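# Remove stained block from upright row, lay flat, close row

## Task

Pull the yellow-brown stained block out of the row of on-edge blocks and set it down lying flat on an empty part of the bench, clear of the row. Then push the remaining grey blocks together so they stand face against face with no gap. Finally release everything and move both grippers away.

## Robot and tools

Robot: two arms, left_arm and right_arm, each ending in a parallel two-finger gripper. The names are labels only; in world terms left_arm sits on the +y side. Avoid letting the arms collide or push on each other, and never knock or place anything off the table. Occasionally an outside force may jerk a held part or shove a loose one.

World frame: used for every pose printed in results. Origin on the tabletop midway between the arms, +x out over the table, +y toward left_arm, +z up. Positions are metres, orientation is a quaternion in w,x,y,z order. Printed hand positions can be slightly wrong, worse when the arm reaches far.

Gripper frame: fingers extend along the gripper's own +z and close along its own y. The reported position is the point between the pads, roughly 1 cm short of the tips.

The 14-number row (used by execute_actions and move): one flat list covering both arms, every value between -1 and 1, always 14 numbers even if one arm is idle. Order: left_arm dx, dy, dz, rx, ry, rz, opening, then right_arm dx, dy, dz, rx, ry, rz, opening. dx..rz are an offset (not a pose) expressed in that gripper's own axes; 1.0 equals 0.6 m of translation or 180 degrees of rotation, and rx, ry, rz form a single rotation vector. Opening is absolute, not an offset: +1 fully open (0.094 m), -1 shut.

execute_actions(actions): a list of up to 15 actions, run one after another. Each action is a list of up to 15 rows, one row per 1/30 s control step; if fewer than 15 rows, the last is repeated to fill 15 steps. All rows in an action are offsets from the gripper's measured pose when that action began (for the first action in a call, the last pose a result reported), not from the preceding row. An empty list just returns the current state and images.

move(target, speed, blocking): target is one 14-number row, offsets measured from the pose in the latest result that showed one. Each gripper travels in a straight line toward its goal; both finish together, taking 0.5 to 10 s, and stop wherever they are after 10 s. speed is m/s, 0.002 to 0.5 (default 0.25); rotation is capped at twice that in rad/s. Grippers may lag, wander, or exceed speed, especially near full arm extension. Moves do not avoid obstacles or the other arm. Faster contact hits harder, and aiming further beyond a contact presses harder. Openings are sent when the move starts. blocking=false returns after 0.5 s while motion continues; then use wait(0) to check, and execute_actions or another move is rejected until a result shows the move finished (or call stop).

wait(seconds): 0 to 10; lets time pass with arms holding their last command; returns early if a running move ends.

stop(): brakes a running move; needs stopping distance, more when fast. Fingers continue.

zoom_image(camera, region): camera is cam_high, cam_left_wrist or cam_right_wrist; region [x0, y0, x1, y1] in that camera's pixels from the top-left, at most 504x504. Gives a sharper close-up of the latest image.

finished_scene(scene): ends the scene with the given number once the robot has held the last command; irreversible. The block must be flat, the row closed, and the grippers released and clear at that point.

Controller behaviour: each step the commanded pose is limited to 70 mm and 16 degrees from the measured pose, then damped inverse kinematics drives the joints, favouring position over orientation. Large offsets may need several actions; after an action the arm only reaches its last clipped pose. Arms tend to finish a centimetre or so low, and repeated zero offsets let them droop; to hold an arm steady, send the correction back to the desired pose in a reply's first call and zeros afterwards, aiming higher if it still sags. Elbows never fully straighten.

Gripping: grip_measured is on the same -1..1 scale as the command; each gripper has a small fixed reading bias (up to about 1 mm). To hold something, command about 0.03 below grip_measured for a firm grip, less for gentler. Pads push roughly 50-62 N, less on thin parts, with a brief spike on first contact.

Result lines: state line 'left_arm: … | right_arm: …' with positions and quaternions; 'Hand target' gives where the controller is steering each gripper; step readings list positions at some steps, and HELD with an arm label means that arm was held back on that step. 'pose unreachable' means a clearance check altered or blocked the command for the named arm. The 'move:' line states how the move ended (done, off_target, moving, held, fault) and any limits (paced = command clipped; held = some steps blocked, after which the arm may speed up), plus distance to target; if only one arm is named, the other finished fine. Joint torques follow joint order excluding the gripper and are biased and noisy. MOTOR HOT appears from 75 °C; at 90 °C the arm halts for 10 s, and at 100 °C it goes limp and drops; these show as OVER-TEMPERATURE FAULT. Avoid long loaded holds.

Cameras: cam_high (504x504, fixed overhead), cam_left_wrist and cam_right_wrist (616x616 fisheye on each hand). Calibration gives K, distortion and T_world_to_cam; wrist poses follow joint readings and can be off by a few mm and degrees.

Avoid: dropping the stained block, slamming into the row, toppling grey blocks, shoving hard, and anything leaving the table. Robot time counts even while you think, so plan compactly and move smoothly.

Each tool is called as name(argument=value, ...), one argument or row to a line, values as JSON.

## Session

execute_actions(
  actions=[],
)

Scene clock: 0.00 s.
left_arm: end_effector_position=(+0.3049, +0.2360, +0.0924) grip_measured=+1.000 end_effector_quat_wxyz=(+0.240, -0.083, +0.958, -0.130) | right_arm: end_effector_position=(+0.3244, +0.0850, +0.1450) grip_measured=+1.000 end_effector_quat_wxyz=(+0.583, -0.186, +0.785, +0.092)
Joint positions: left_arm=[ 0.391  1.271  0.775 -0.611  0.314 -0.03   0.094] | right_arm=[1.091 2.01  1.235 0.332 0.786 0.246 0.094]
Joint velocities: left_arm=[-0.012  0.012 -0.017  0.007  0.037 -0.037  0.   ] | right_arm=[-0.002  0.007 -0.002  0.051 -0.007 -0.081  0.   ]
Joint torques (N m, as the arm reports them, + toward a larger angle): no reading
Hand target (left_arm): +0.304, +0.235, +0.094; +0.239, -0.082, +0.959, -0.131
Hand target (right_arm): +0.325, +0.085, +0.153; +0.588, -0.180, +0.783, +0.095
camera_calibration (this result's frames):
cam_left_wrist: T_world_to_cam=[[0.280461, -0.860033, 0.426245, 0.0760793], [-0.95814, -0.277451, 0.0706264, 0.382209], [0.0575212, -0.428211, -0.901846, 0.25079], [0, 0, 0, 1]] pos_world=[0.330447, 0.278866, 0.166752]
cam_right_wrist: T_world_to_cam=[[0.398667, -0.878171, 0.264349, -0.0967492], [-0.551756, -0.459915, -0.695733, 0.34572], [0.73255, 0.13151, -0.667889, -0.0370594], [0, 0, 0, 1]] pos_world=[0.256471, 0.0789129, 0.241353]

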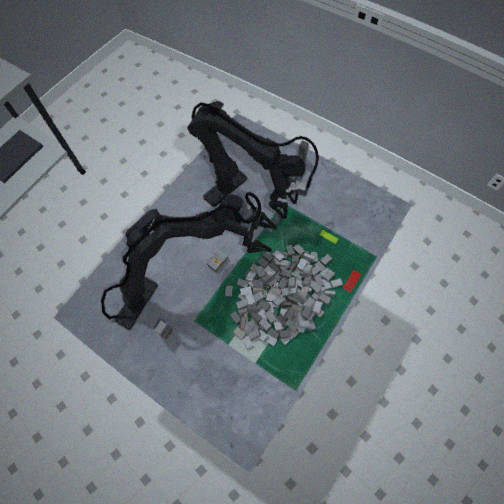

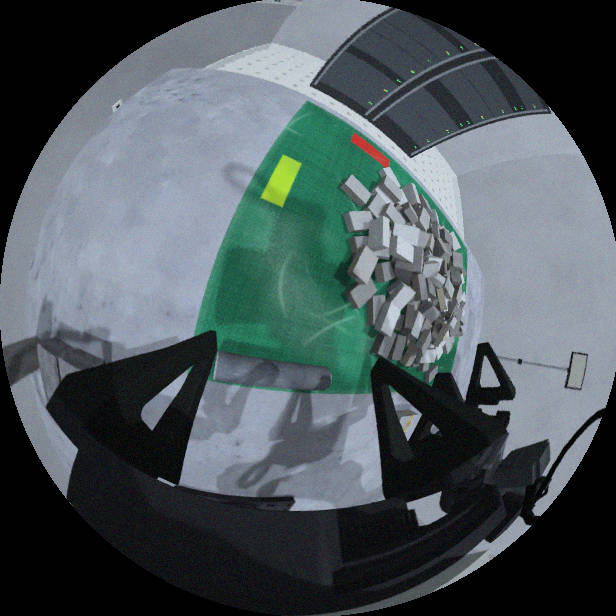

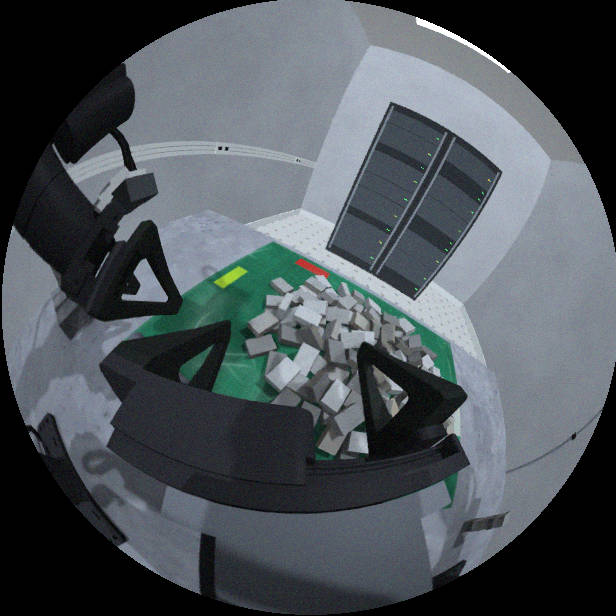

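move(
  target=[0,0,0,0,0,0,1,0.0,-0.68,-0.3,0,0,0,1],
)

zoom_image(
  camera="cam_high",
  region=[190, 235, 250, 285],
)

Scene clock: 7.50 s.
left_arm: end_effector_position=(+0.3049, +0.2360, +0.0924) grip_measured=+1.000 end_effector_quat_wxyz=(+0.240, -0.083, +0.958, -0.130) | right_arm: end_effector_position=(+0.3242, -0.3508, +0.2250) grip_measured=+1.000 end_effector_quat_wxyz=(+0.583, -0.183, +0.787, +0.085)
Joint positions: left_arm=[ 0.391  1.271  0.775 -0.611  0.314 -0.03   0.094] | right_arm=[-0.454  0.756  0.542 -0.18  -0.654 -0.332  0.094]
Joint velocities: left_arm=[-0.017 -0.007 -0.007  0.037 -0.007 -0.022  0.   ] | right_arm=[-0.012 -0.002  0.002 -0.125 -0.051  0.037  0.   ]
Joint torques (N m, as the arm reports them, + toward a larger angle): left_arm=[-0.02 -4.21  6.69  1.35  0.17  0.01] | right_arm=[-1.02  0.4  12.92  1.77 -0.26 -0.09]
Hand target (left_arm): +0.305, +0.236, +0.092; +0.240, -0.083, +0.958, -0.130
Hand target (right_arm): +0.325, -0.351, +0.235; +0.587, -0.190, +0.782, +0.086
Off the commanded pose (left_arm): 0.000 m, 0 deg.
Off the commanded pose (right_arm): 0.007 m, 1 deg.
move: done
camera_calibration (this result's frames):
cam_left_wrist: T_world_to_cam=[[0.280461, -0.860033, 0.426245, 0.0760793], [-0.95814, -0.277451, 0.0706264, 0.382209], [0.0575212, -0.428211, -0.901846, 0.25079], [0, 0, 0, 1]] pos_world=[0.330447, 0.278866, 0.166752]
cam_right_wrist: T_world_to_cam=[[0.3867, -0.881668, 0.270417, -0.499211], [-0.557617, -0.457094, -0.692913, 0.203045], [0.734525, 0.11716, -0.668391, 0.0681944], [0, 0, 0, 1]] pos_world=[0.256175, -0.355317, 0.321268]

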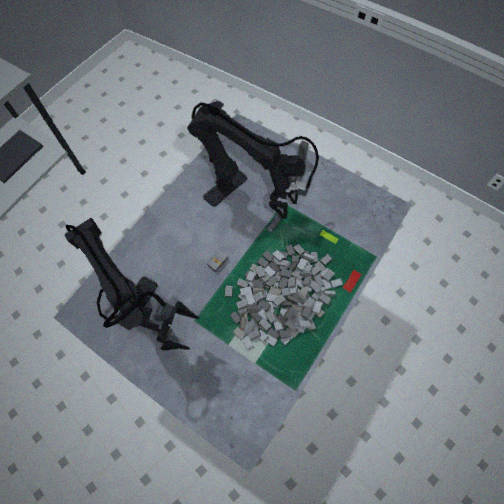

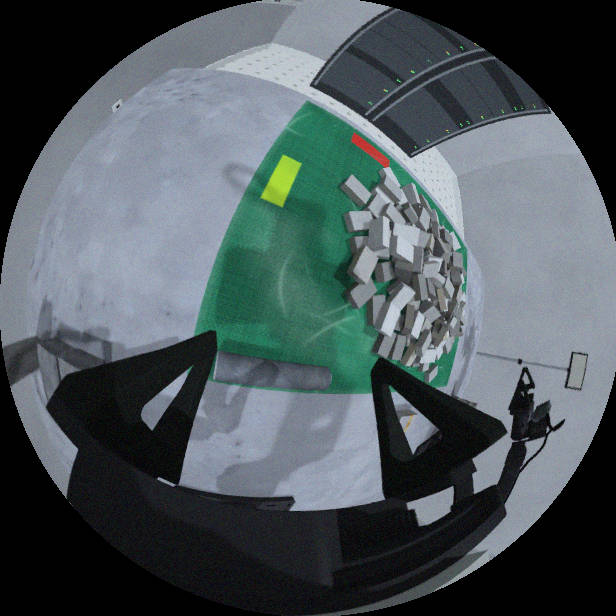

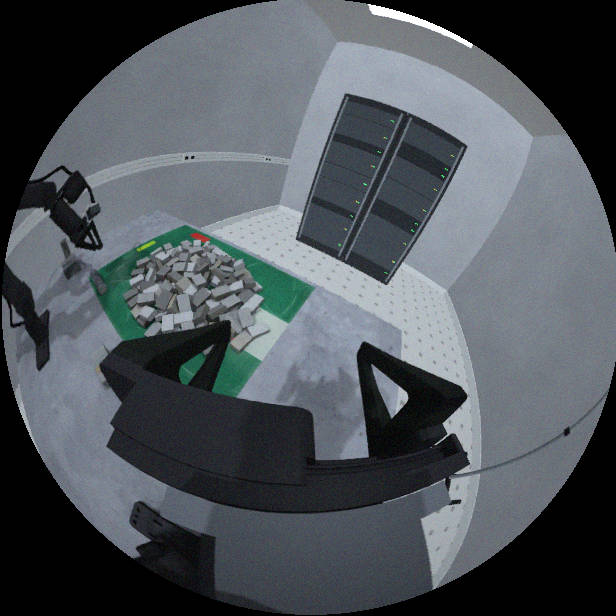

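Region (190, 235, 250, 285) of cam_high's 504x504 image, scaled by 8.400, with more detail than that image has.

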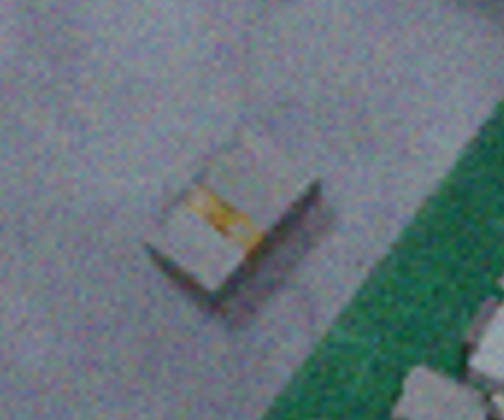

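move(
  target=[0.26,-0.465,-0.037,0.069,0.192,0.575,0.25,0,0,0,0,0,0,1],
  speed=0.2,
)

Scene clock: 18.30 s.
left_arm: end_effector_position=(+0.1895, -0.0512, +0.1215) grip_measured=+0.251 end_effector_quat_wxyz=(-0.001, +0.746, +0.666, +0.017) | right_arm: end_effector_position=(+0.3240, -0.3504, +0.2248) grip_measured=+1.000 end_effector_quat_wxyz=(+0.583, -0.184, +0.787, +0.086)
Joint positions: left_arm=[-0.835  1.806  1.543 -1.316 -0.033  0.675  0.059] | right_arm=[-0.454  0.756  0.542 -0.181 -0.657 -0.333  0.094]
Joint velocities: left_arm=[-0.022  0.002  0.012  0.051 -0.081 -0.051  0.   ] | right_arm=[ 0.012 -0.002 -0.002 -0.095  0.007 -0.051  0.   ]
Joint torques (N m, as the arm reports them, + toward a larger angle): left_arm=[-0.49 -7.97  8.02  0.22 -0.01  0.09] | right_arm=[-0.09 -0.49  9.46  2.02 -0.08  0.04]
Hand target (left_arm): +0.190, -0.054, +0.125; -0.003, +0.750, +0.661, +0.020
Hand target (right_arm): +0.324, -0.351, +0.225; +0.584, -0.183, +0.787, +0.085
Off the commanded pose (left_arm): 0.010 m, 2 deg.
Off the commanded pose (right_arm): 0.000 m, 0 deg.
move: done
camera_calibration (this result's frames):
cam_left_wrist: T_world_to_cam=[[-0.991075, -0.131709, 0.0205804, 0.176501], [-0.105574, 0.869746, 0.482075, 0.037076], [-0.0813933, 0.475599, -0.875888, 0.230111], [0, 0, 0, 1]] pos_world=[0.197569, -0.11844, 0.180045]
cam_right_wrist: T_world_to_cam=[[0.389046, -0.880625, 0.270448, -0.499139], [-0.556629, -0.45864, -0.692686, 0.202116], [0.734035, 0.118948, -0.668614, 0.0690467], [0, 0, 0, 1]] pos_world=[0.256009, -0.355069, 0.321159]

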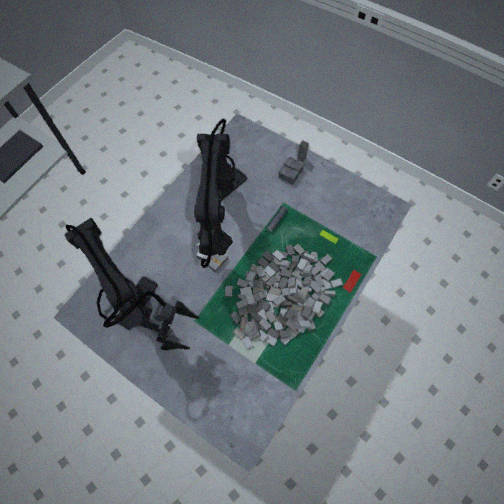

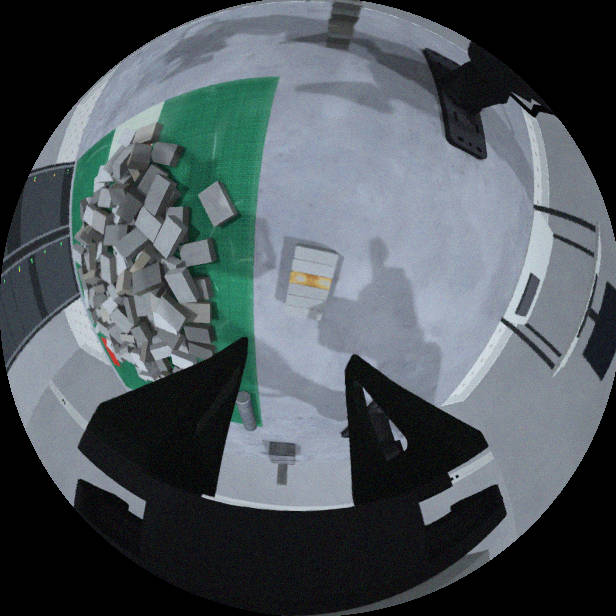

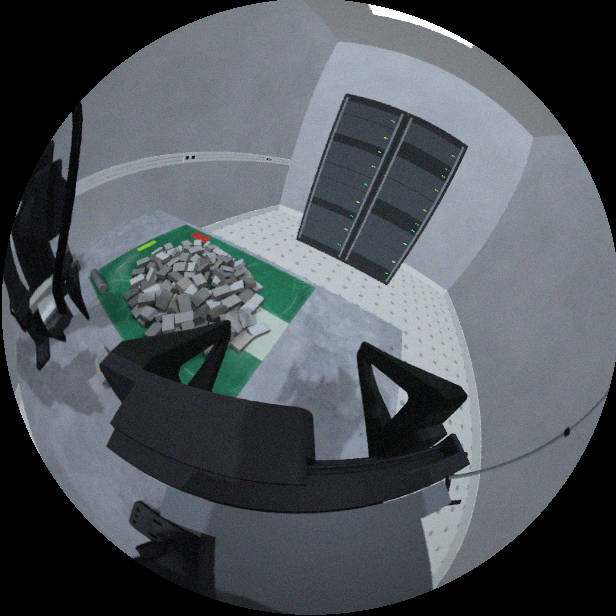

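move(
  target=[-0.035,-0.004,0.1,0,0,0.055,0.25,0,0,0,0,0,0,1],
  speed=0.06,
)

zoom_image(
  camera="cam_left_wrist",
  region=[220, 280, 400, 440],
)

Scene clock: 23.47 s.
left_arm: end_effector_position=(+0.1913, -0.0734, +0.0710) grip_measured=+0.251 end_effector_quat_wxyz=(+0.008, +0.796, +0.606, +0.016) | right_arm: end_effector_position=(+0.3240, -0.3504, +0.2248) grip_measured=+1.000 end_effector_quat_wxyz=(+0.583, -0.184, +0.787, +0.086)
Joint positions: left_arm=[-0.864  1.883  1.441 -1.116 -0.033  0.802  0.059] | right_arm=[-0.454  0.756  0.542 -0.181 -0.657 -0.333  0.094]
Joint velocities: left_arm=[ 0.007  0.012  0.007 -0.022  0.007  0.007  0.001] | right_arm=[-0.017 -0.027  0.002 -0.081 -0.051 -0.022  0.   ]
Joint torques (N m, as the arm reports them, + toward a larger angle): left_arm=[-0.77 -8.71  4.61  0.52  0.02  0.1 ] | right_arm=[-0.09 -0.49  9.45  2.   -0.1   0.03]
Hand target (left_arm): +0.187, -0.072, +0.062; -0.002, +0.800, +0.599, +0.017
Hand target (right_arm): +0.324, -0.350, +0.225; +0.583, -0.184, +0.787, +0.086
Off the commanded pose (left_arm): 0.012 m, 2 deg.
Off the commanded pose (right_arm): 0.000 m, 0 deg.
move: off_target (left_arm)
camera_calibration (this result's frames):
cam_left_wrist: T_world_to_cam=[[-0.999606, 0.0252013, 0.0123969, 0.190161], [0.0280706, 0.882178, 0.470079, 0.0570615], [0.000910322, 0.470242, -0.882537, 0.180903], [0, 0, 0, 1]] pos_world=[0.188319, -0.140199, 0.130473]
cam_right_wrist: T_world_to_cam=[[0.389046, -0.880625, 0.270448, -0.499139], [-0.556629, -0.45864, -0.692686, 0.202116], [0.734035, 0.118948, -0.668614, 0.0690467], [0, 0, 0, 1]] pos_world=[0.256009, -0.355069, 0.321159]

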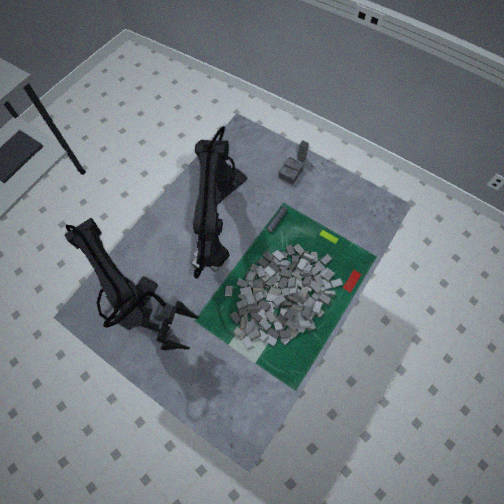

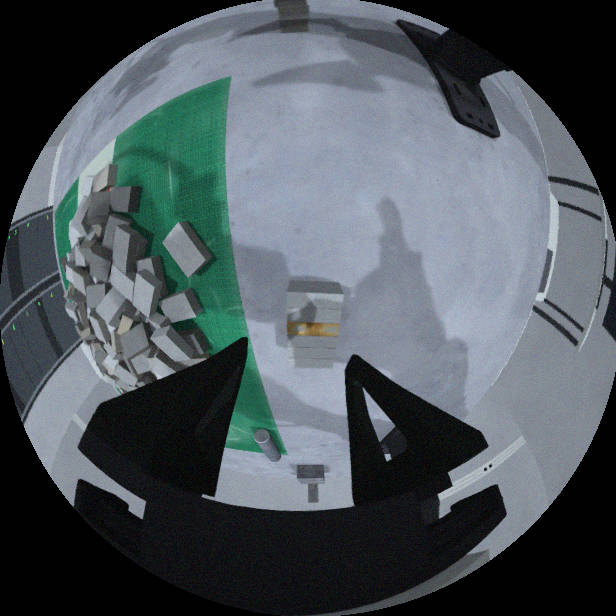

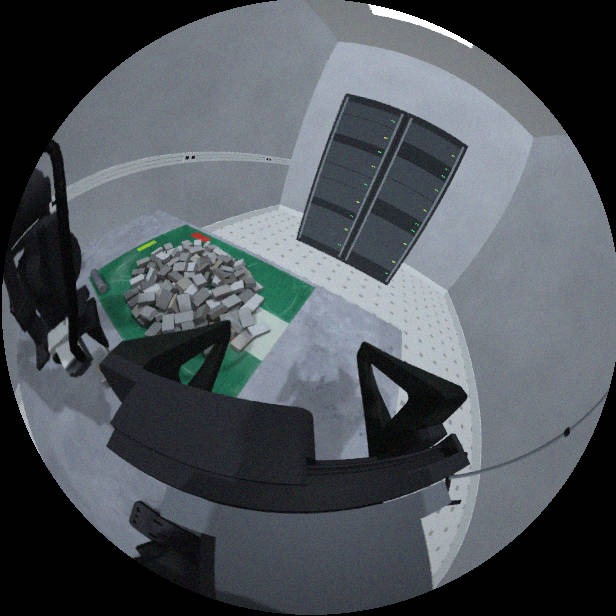

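Region (220, 280, 400, 440) of cam_left_wrist's 616x616 image, scaled by 2.800, with more detail than that image has.

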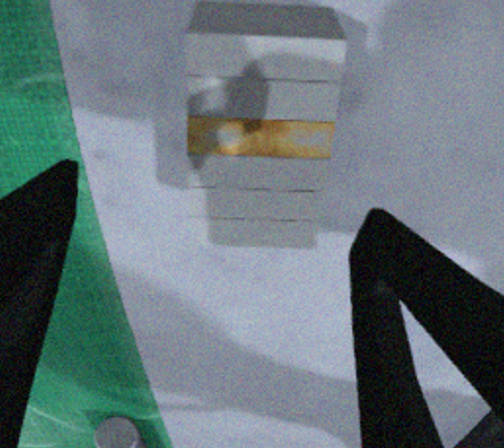

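move(
  target=[0.008,-0.02,0.11,0,0,0,0.25,0,0,0,0,0,0,1],
  speed=0.04,
)

zoom_image(
  camera="cam_left_wrist",
  region=[220, 300, 400, 460],
)

Scene clock: 28.03 s.
left_arm: end_effector_position=(+0.1892, -0.0698, +0.0142) grip_measured=+0.251 end_effector_quat_wxyz=(+0.019, +0.794, +0.608, +0.014) | right_arm: end_effector_position=(+0.3240, -0.3504, +0.2248) grip_measured=+1.000 end_effector_quat_wxyz=(+0.583, -0.184, +0.787, +0.086)
Joint positions: left_arm=[-0.864  1.915  1.247 -0.868 -0.033  0.798  0.059] | right_arm=[-0.454  0.756  0.542 -0.181 -0.657 -0.333  0.094]
Joint velocities: left_arm=[ 0.007 -0.002 -0.012 -0.037 -0.022  0.022 -0.   ] | right_arm=[-0.002 -0.012 -0.012 -0.066 -0.037  0.037  0.   ]
Joint torques (N m, as the arm reports them, + toward a larger angle): left_arm=[-0.8  -8.62  4.23  0.64  0.02 -0.05] | right_arm=[-0.09 -0.48  9.46  2.   -0.1   0.03]
Hand target (left_arm): +0.183, -0.066, +0.005; +0.008, +0.796, +0.606, +0.016
Hand target (right_arm): +0.324, -0.350, +0.225; +0.583, -0.184, +0.787, +0.086
Off the commanded pose (left_arm): 0.012 m, 1 deg.
Off the commanded pose (right_arm): 0.000 m, 0 deg.
move: off_target (left_arm)
camera_calibration (this result's frames):
cam_left_wrist: T_world_to_cam=[[-0.999784, 0.0207549, 0.000737664, 0.188602], [0.0188346, 0.891171, 0.453276, 0.0833744], [0.00875032, 0.453193, -0.89137, 0.126524], [0, 0, 0, 1]] pos_world=[0.185884, -0.135555, 0.0748487]
cam_right_wrist: T_world_to_cam=[[0.389046, -0.880625, 0.270448, -0.499139], [-0.556629, -0.45864, -0.692686, 0.202116], [0.734035, 0.118948, -0.668614, 0.0690467], [0, 0, 0, 1]] pos_world=[0.256009, -0.355069, 0.321159]

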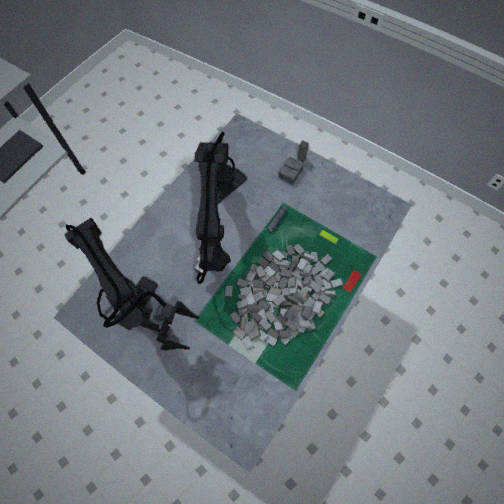

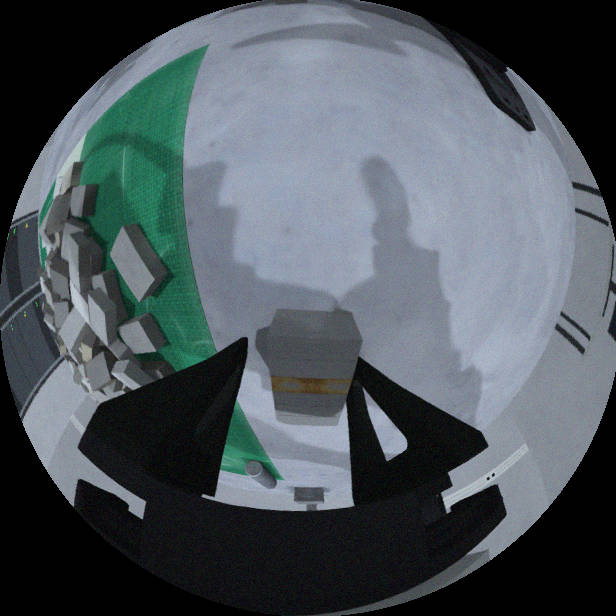

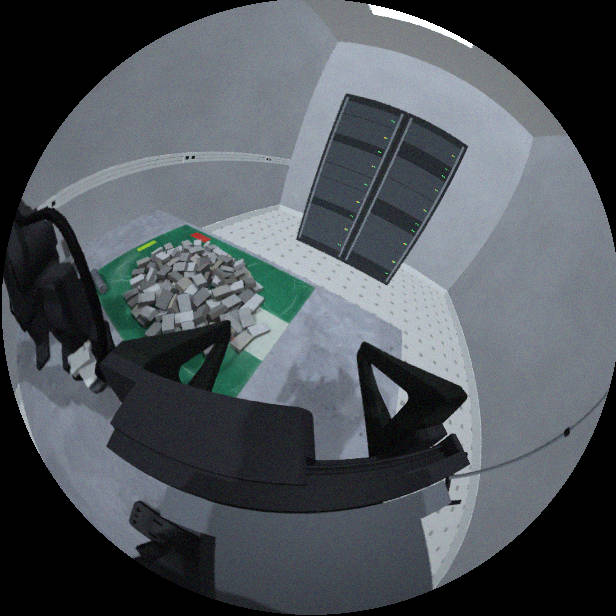

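Region (220, 300, 400, 460) of cam_left_wrist's 616x616 image, scaled by 2.800, with more detail than that image has.

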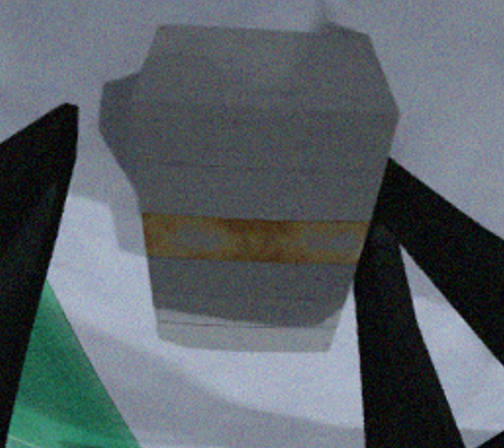

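move(
  target=[0,0,0,0,0,0,-0.22,0,0,0,0,0,0,1],
)

move(
  target=[0,0,-0.1,0,0,0,-0.22,0,0,0,0,0,0,1],
  speed=0.04,
)

Scene clock: 31.17 s.
left_arm: end_effector_position=(+0.1887, -0.0698, +0.0141) grip_measured=-0.141 end_effector_quat_wxyz=(+0.019, +0.794, +0.607, +0.014) | right_arm: end_effector_position=(+0.3240, -0.3504, +0.2248) grip_measured=+1.000 end_effector_quat_wxyz=(+0.583, -0.184, +0.787, +0.086)
Joint positions: left_arm=[-0.865  1.915  1.247 -0.869 -0.032  0.798  0.04 ] | right_arm=[-0.454  0.756  0.542 -0.181 -0.657 -0.333  0.094]
Joint velocities: left_arm=[-0.002 -0.012  0.007  0.007  0.007 -0.007 -0.   ] | right_arm=[-0.002  0.012 -0.012  0.037 -0.037 -0.022  0.   ]
Joint torques (N m, as the arm reports them, + toward a larger angle): left_arm=[ 0.03 -9.7   5.77  0.5  -0.01  0.01] | right_arm=[-0.09 -0.49  9.45  2.   -0.1   0.03]
Hand target (left_arm): +0.189, -0.070, +0.014; +0.019, +0.794, +0.607, +0.015
Hand target (right_arm): +0.324, -0.350, +0.225; +0.583, -0.184, +0.787, +0.086
Off the commanded pose (left_arm): 0.000 m, 0 deg.
Off the commanded pose (right_arm): 0.000 m, 0 deg.
move: done
camera_calibration (this result's frames):
cam_left_wrist: T_world_to_cam=[[-0.999772, 0.0211881, 0.00263655, 0.188111], [0.0200801, 0.891067, 0.453428, 0.0831143], [0.00725794, 0.453378, -0.891289, 0.126788], [0, 0, 0, 1]] pos_world=[0.185479, -0.135529, 0.0748227]
cam_right_wrist: T_world_to_cam=[[0.389046, -0.880625, 0.270448, -0.499139], [-0.556629, -0.45864, -0.692686, 0.202116], [0.734035, 0.118948, -0.668614, 0.0690467], [0, 0, 0, 1]] pos_world=[0.256009, -0.355069, 0.321159]

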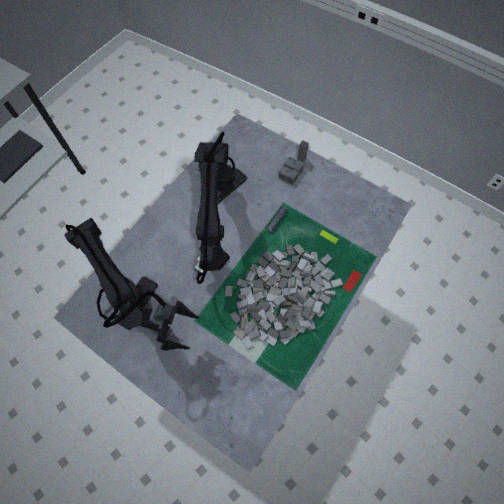

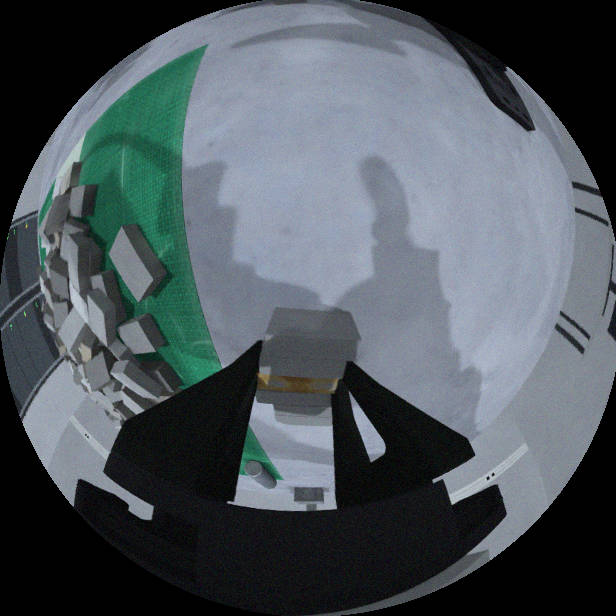

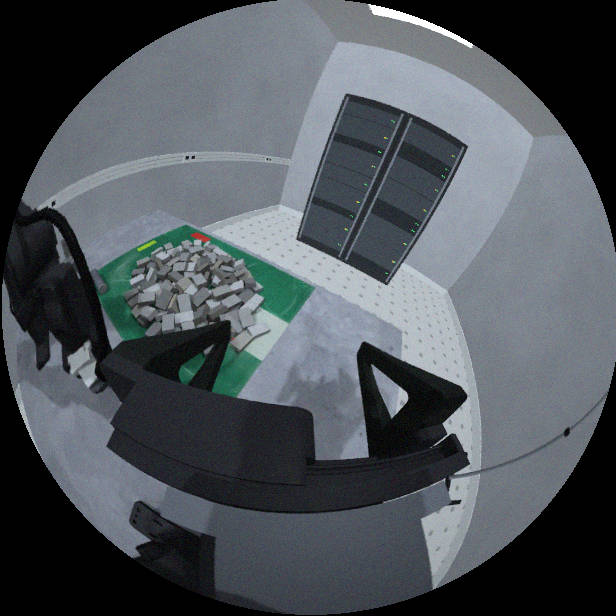

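Scene clock: 33.10 s.
left_arm: end_effector_position=(+0.1836, -0.0611, +0.0578) grip_measured=-0.141 end_effector_quat_wxyz=(+0.000, +0.794, +0.607, +0.016) | right_arm: end_effector_position=(+0.3240, -0.3504, +0.2248) grip_measured=+1.000 end_effector_quat_wxyz=(+0.583, -0.184, +0.787, +0.086)
Joint positions: left_arm=[-0.865  1.856  1.352 -1.071 -0.032  0.798  0.04 ] | right_arm=[-0.454  0.756  0.542 -0.181 -0.657 -0.333  0.094]
Joint velocities: left_arm=[ 0.017  0.012 -0.012 -0.037  0.007 -0.007  0.   ] | right_arm=[ 0.002 -0.012 -0.007 -0.066  0.051 -0.007  0.   ]
Joint torques (N m, as the arm reports them, + toward a larger angle): left_arm=[ -0.3  -11.1    8.15   0.21   0.02  -0.01] | right_arm=[-0.08 -0.48  9.46  2.   -0.1   0.03]
Hand target (left_arm): +0.186, -0.067, +0.074; +0.019, +0.794, +0.607, +0.014
Hand target (right_arm): +0.324, -0.350, +0.225; +0.583, -0.184, +0.787, +0.086
Off the commanded pose (left_arm): 0.018 m, 2 deg.
Off the commanded pose (right_arm): 0.000 m, 0 deg.
move: off_target (left_arm)
camera_calibration (this result's frames):
cam_left_wrist: T_world_to_cam=[[-0.999536, 0.0207867, 0.0222812, 0.181494], [0.0289495, 0.876008, 0.481427, 0.0515059], [-0.00951119, 0.481849, -0.876203, 0.165762], [0, 0, 0, 1]] pos_world=[0.181495, -0.128764, 0.116401]
cam_right_wrist: T_world_to_cam=[[0.389046, -0.880625, 0.270448, -0.499139], [-0.556629, -0.45864, -0.692686, 0.202116], [0.734035, 0.118948, -0.668614, 0.0690467], [0, 0, 0, 1]] pos_world=[0.256009, -0.355069, 0.321159]

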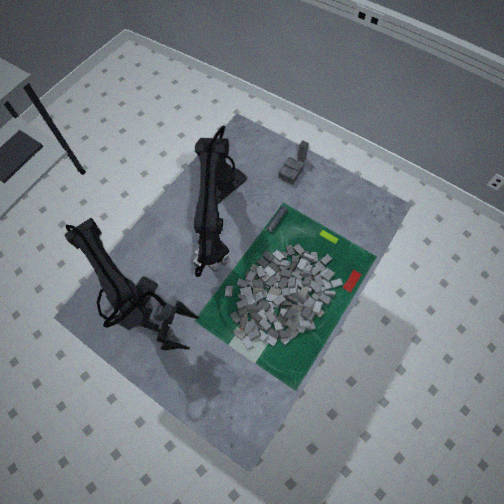

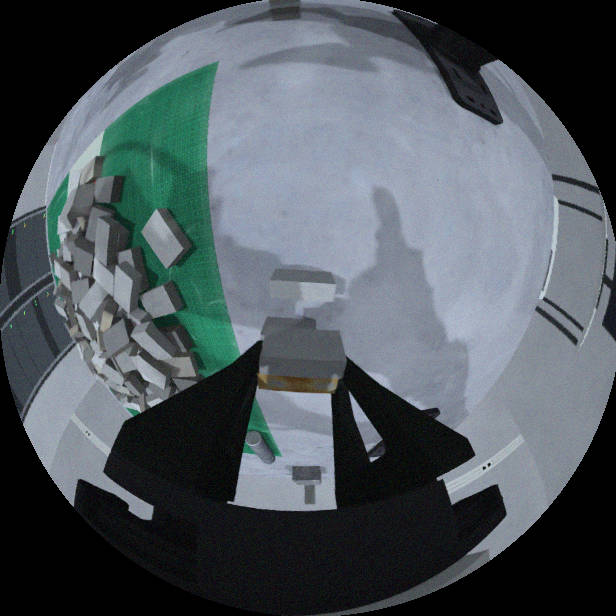

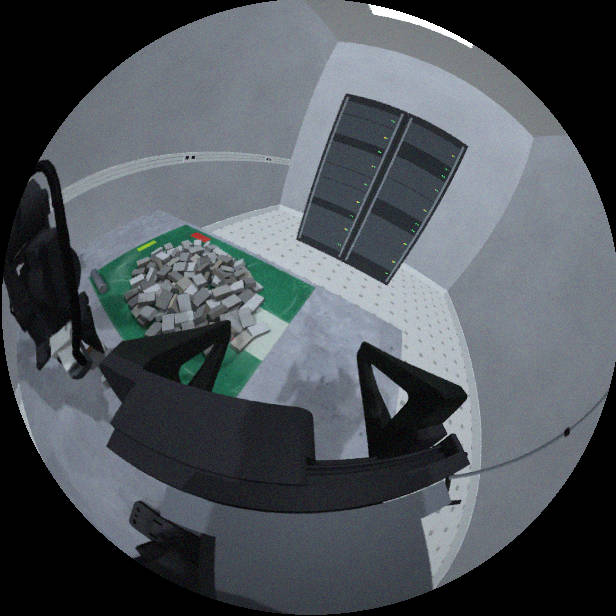

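move(
  target=[0,-0.115,-0.01,0,0,0,-0.22,0,0,0,0,0,0,1],
  speed=0.08,
)

move(
  target=[0,0,0.095,0,0,0,-0.22,0,0,0,0,0,0,1],
  speed=0.04,
)

move(
  target=[0,0,0,0,0,0,0.2,0,0,0,0,0,0,1],
)

move(
  target=[-0.045,0,0,0,0,0,0.2,0,0,0,0,0,0,1],
  speed=0.03,
)

Scene clock: 40.23 s.
left_arm: end_effector_position=(+0.1194, -0.0444, +0.0590) grip_measured=-0.141 end_effector_quat_wxyz=(-0.008, +0.795, +0.606, +0.019) | right_arm: end_effector_position=(+0.3240, -0.3504, +0.2248) grip_measured=+1.000 end_effector_quat_wxyz=(+0.583, -0.184, +0.787, +0.086)
Joint positions: left_arm=[-1.025  1.714  1.181 -1.064 -0.032  0.639  0.04 ] | right_arm=[-0.454  0.756  0.542 -0.181 -0.657 -0.333  0.094]
Joint velocities: left_arm=[-0.002  0.007  0.017 -0.066  0.022 -0.007 -0.   ] | right_arm=[-0.007  0.007  0.002 -0.051 -0.007 -0.051  0.   ]
Joint torques (N m, as the arm reports them, + toward a larger angle): left_arm=[-0.43 -9.76  4.77  0.48 -0.02 -0.06] | right_arm=[-0.09 -0.49  9.46  2.   -0.1   0.03]
Hand target (left_arm): +0.118, -0.043, +0.062; +0.001, +0.794, +0.607, +0.019
Hand target (right_arm): +0.324, -0.350, +0.225; +0.583, -0.184, +0.787, +0.086
Off the commanded pose (left_arm): 0.004 m, 1 deg.
Off the commanded pose (right_arm): 0.000 m, 0 deg.
move: done
camera_calibration (this result's frames):
cam_left_wrist: T_world_to_cam=[[-0.999366, 0.0227577, 0.0273982, 0.116702], [0.0333583, 0.867636, 0.49608, 0.0363567], [-0.012482, 0.49668, -0.867844, 0.158599], [0, 0, 0, 1]] pos_world=[0.117394, -0.112973, 0.116406]
cam_right_wrist: T_world_to_cam=[[0.389046, -0.880625, 0.270448, -0.499139], [-0.556629, -0.45864, -0.692686, 0.202116], [0.734035, 0.118948, -0.668614, 0.0690467], [0, 0, 0, 1]] pos_world=[0.256009, -0.355069, 0.321159]

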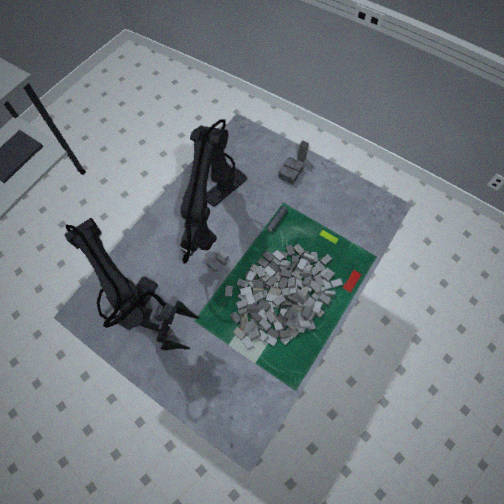

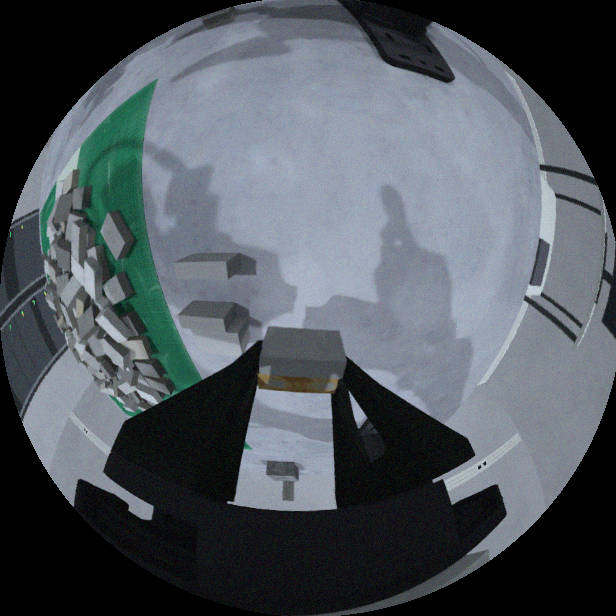

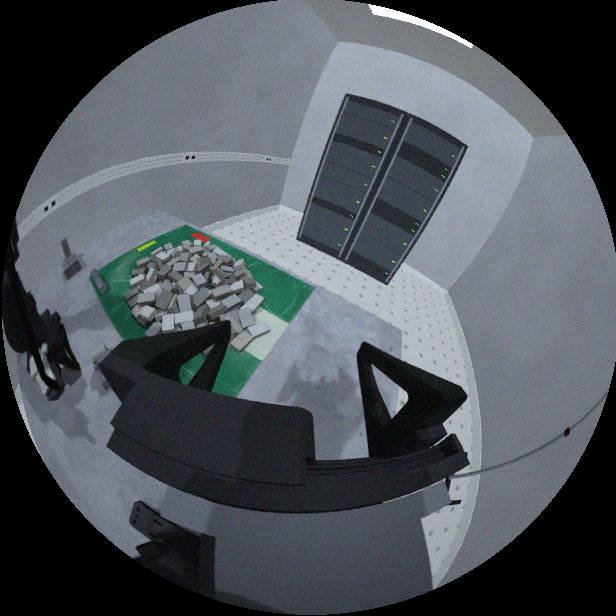

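Scene clock: 41.90 s.
left_arm: end_effector_position=(+0.1196, -0.0450, +0.0144) grip_measured=-0.141 end_effector_quat_wxyz=(-0.007, +0.795, +0.606, +0.019) | right_arm: end_effector_position=(+0.3240, -0.3504, +0.2248) grip_measured=+1.000 end_effector_quat_wxyz=(+0.583, -0.184, +0.787, +0.086)
Joint positions: left_arm=[-1.025  1.778  1.068 -0.884 -0.032  0.639  0.04 ] | right_arm=[-0.454  0.756  0.542 -0.181 -0.657 -0.333  0.094]
Joint velocities: left_arm=[ 0.007  0.002  0.007 -0.037 -0.095 -0.037 -0.001] | right_arm=[-0.002  0.012 -0.027 -0.081 -0.022 -0.066  0.   ]
Joint torques (N m, as the arm reports them, + toward a larger angle): left_arm=[ 0.39 -6.72  3.63  0.86  0.01  0.04] | right_arm=[-0.08 -0.49  9.46  2.   -0.1   0.03]
Hand target (left_arm): +0.120, -0.043, +0.003; -0.008, +0.795, +0.606, +0.019
Hand target (right_arm): +0.324, -0.350, +0.225; +0.583, -0.184, +0.787, +0.086
Off the commanded pose (left_arm): 0.013 m, 0 deg.
Off the commanded pose (right_arm): 0.000 m, 0 deg.
move: off_target (left_arm)
camera_calibration (this result's frames):
cam_left_wrist: T_world_to_cam=[[-0.999388, 0.0228152, 0.0265197, 0.118194], [0.0329471, 0.868692, 0.494256, 0.059104], [-0.0117609, 0.494827, -0.868912, 0.120097], [0, 0, 0, 1]] pos_world=[0.117587, -0.113467, 0.0720068]
cam_right_wrist: T_world_to_cam=[[0.389046, -0.880625, 0.270448, -0.499139], [-0.556629, -0.45864, -0.692686, 0.202116], [0.734035, 0.118948, -0.668614, 0.0690467], [0, 0, 0, 1]] pos_world=[0.256009, -0.355069, 0.321159]

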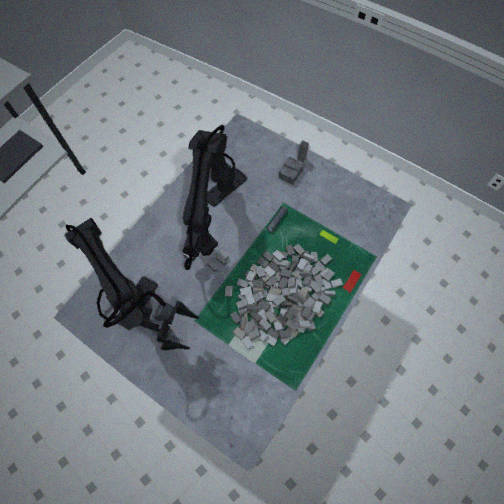

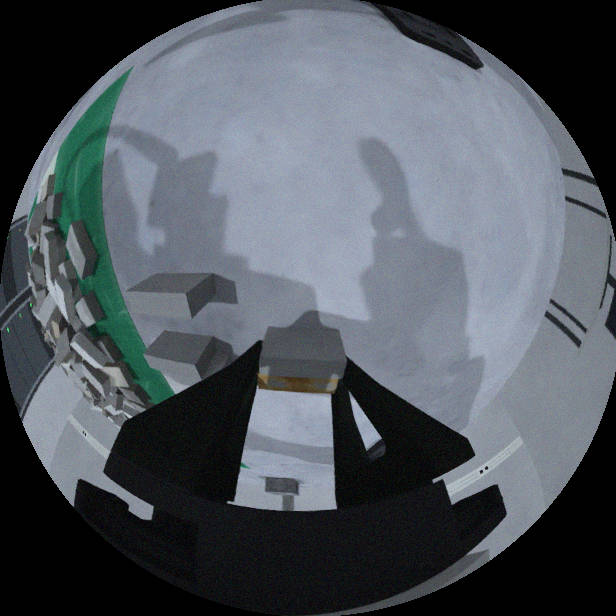

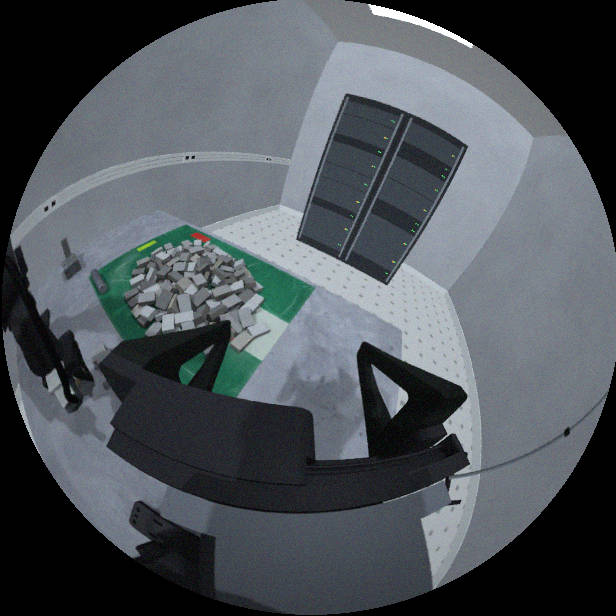

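Scene clock: 42.40 s.
left_arm: end_effector_position=(+0.1196, -0.0449, +0.0144) grip_measured=+0.199 end_effector_quat_wxyz=(-0.007, +0.795, +0.606, +0.019) | right_arm: end_effector_position=(+0.3240, -0.3504, +0.2248) grip_measured=+1.000 end_effector_quat_wxyz=(+0.583, -0.184, +0.787, +0.086)
Joint positions: left_arm=[-1.025  1.778  1.068 -0.885 -0.032  0.639  0.056] | right_arm=[-0.454  0.756  0.542 -0.181 -0.657 -0.333  0.094]
Joint velocities: left_arm=[ 0.017  0.007  0.002 -0.037 -0.051  0.007  0.001] | right_arm=[ 0.002  0.007 -0.012 -0.022  0.007  0.022  0.   ]
Joint torques (N m, as the arm reports them, + toward a larger angle): left_arm=[ 0.   -8.2   5.56  0.4   0.01  0.02] | right_arm=[-0.09 -0.48  9.45  2.   -0.1   0.03]
Hand target (left_arm): +0.120, -0.045, +0.014; -0.007, +0.795, +0.606, +0.019
Hand target (right_arm): +0.324, -0.350, +0.225; +0.583, -0.184, +0.787, +0.086
Off the commanded pose (left_arm): 0.000 m, 0 deg.
Off the commanded pose (right_arm): 0.000 m, 0 deg.
move: done
camera_calibration (this result's frames):
cam_left_wrist: T_world_to_cam=[[-0.999384, 0.0228058, 0.0266661, 0.118155], [0.0330155, 0.868516, 0.49456, 0.0590068], [-0.0118811, 0.495136, -0.868734, 0.120081], [0, 0, 0, 1]] pos_world=[0.11756, -0.113399, 0.071985]
cam_right_wrist: T_world_to_cam=[[0.389046, -0.880625, 0.270448, -0.499139], [-0.556629, -0.45864, -0.692686, 0.202116], [0.734035, 0.118948, -0.668614, 0.0690467], [0, 0, 0, 1]] pos_world=[0.256009, -0.355069, 0.321159]

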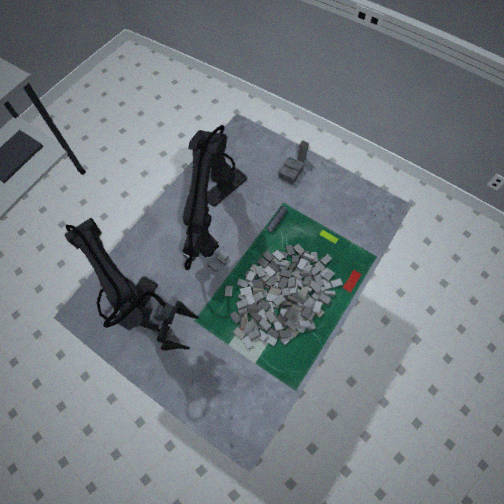

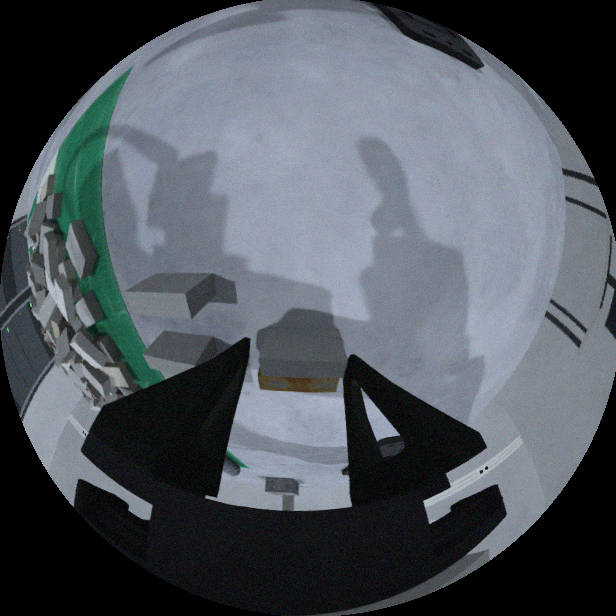

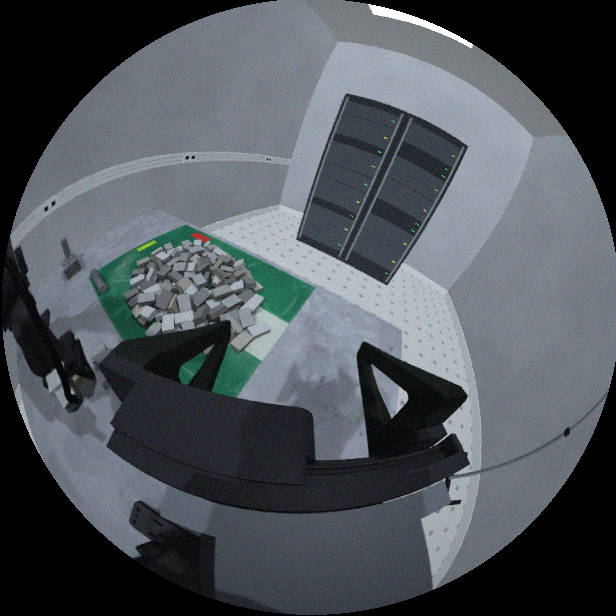

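Scene clock: 43.57 s.
left_arm: end_effector_position=(+0.1145, -0.0663, +0.0122) grip_measured=+0.199 end_effector_quat_wxyz=(-0.004, +0.795, +0.607, +0.018) | right_arm: end_effector_position=(+0.3240, -0.3504, +0.2248) grip_measured=+1.000 end_effector_quat_wxyz=(+0.583, -0.184, +0.787, +0.086)
Joint positions: left_arm=[-1.066  1.84   1.137 -0.887 -0.032  0.597  0.056] | right_arm=[-0.454  0.756  0.542 -0.181 -0.657 -0.333  0.094]
Joint velocities: left_arm=[ 0.007  0.002 -0.012  0.007  0.066  0.022 -0.   ] | right_arm=[-0.002 -0.012 -0.007  0.007 -0.051 -0.007  0.   ]
Joint torques (N m, as the arm reports them, + toward a larger angle): left_arm=[-0.71 -7.62  7.48  0.19  0.01 -0.05] | right_arm=[-0.09 -0.48  9.45  2.   -0.09  0.03]
Hand target (left_arm): +0.113, -0.071, +0.014; -0.006, +0.795, +0.606, +0.020
Hand target (right_arm): +0.324, -0.350, +0.225; +0.583, -0.184, +0.787, +0.086
Off the commanded pose (left_arm): 0.005 m, 0 deg.
Off the commanded pose (right_arm): 0.000 m, 0 deg.
move: done
camera_calibration (this result's frames):
cam_left_wrist: T_world_to_cam=[[-0.999505, 0.0210813, 0.0233655, 0.113498], [0.0298238, 0.871522, 0.489449, 0.0795556], [-0.0100453, 0.489903, -0.871719, 0.128144], [0, 0, 0, 1]] pos_world=[0.112357, -0.134505, 0.0701152]
cam_right_wrist: T_world_to_cam=[[0.389046, -0.880625, 0.270448, -0.499139], [-0.556629, -0.45864, -0.692686, 0.202116], [0.734035, 0.118948, -0.668614, 0.0690467], [0, 0, 0, 1]] pos_world=[0.256009, -0.355069, 0.321159]

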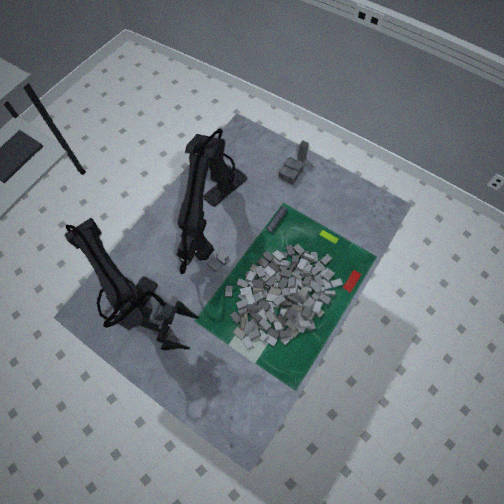

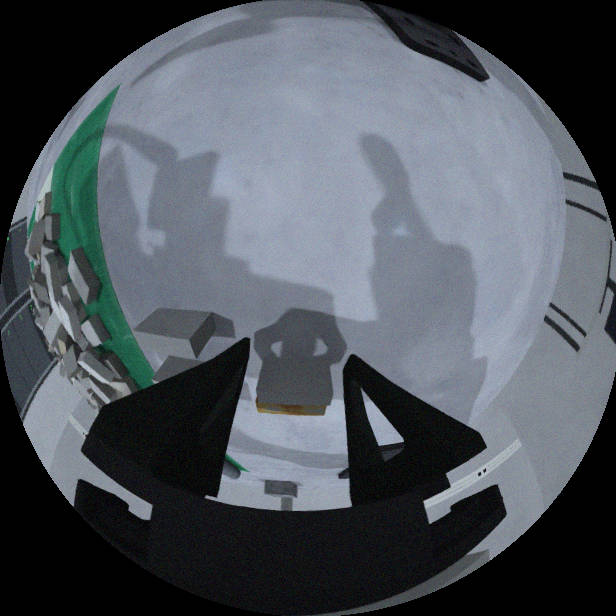

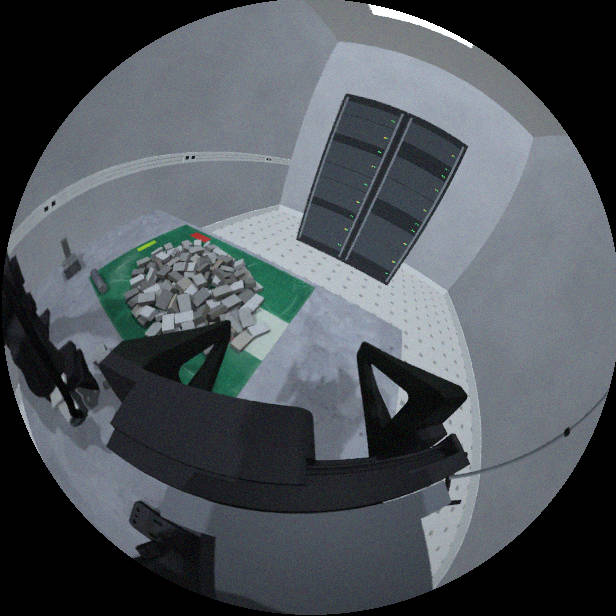

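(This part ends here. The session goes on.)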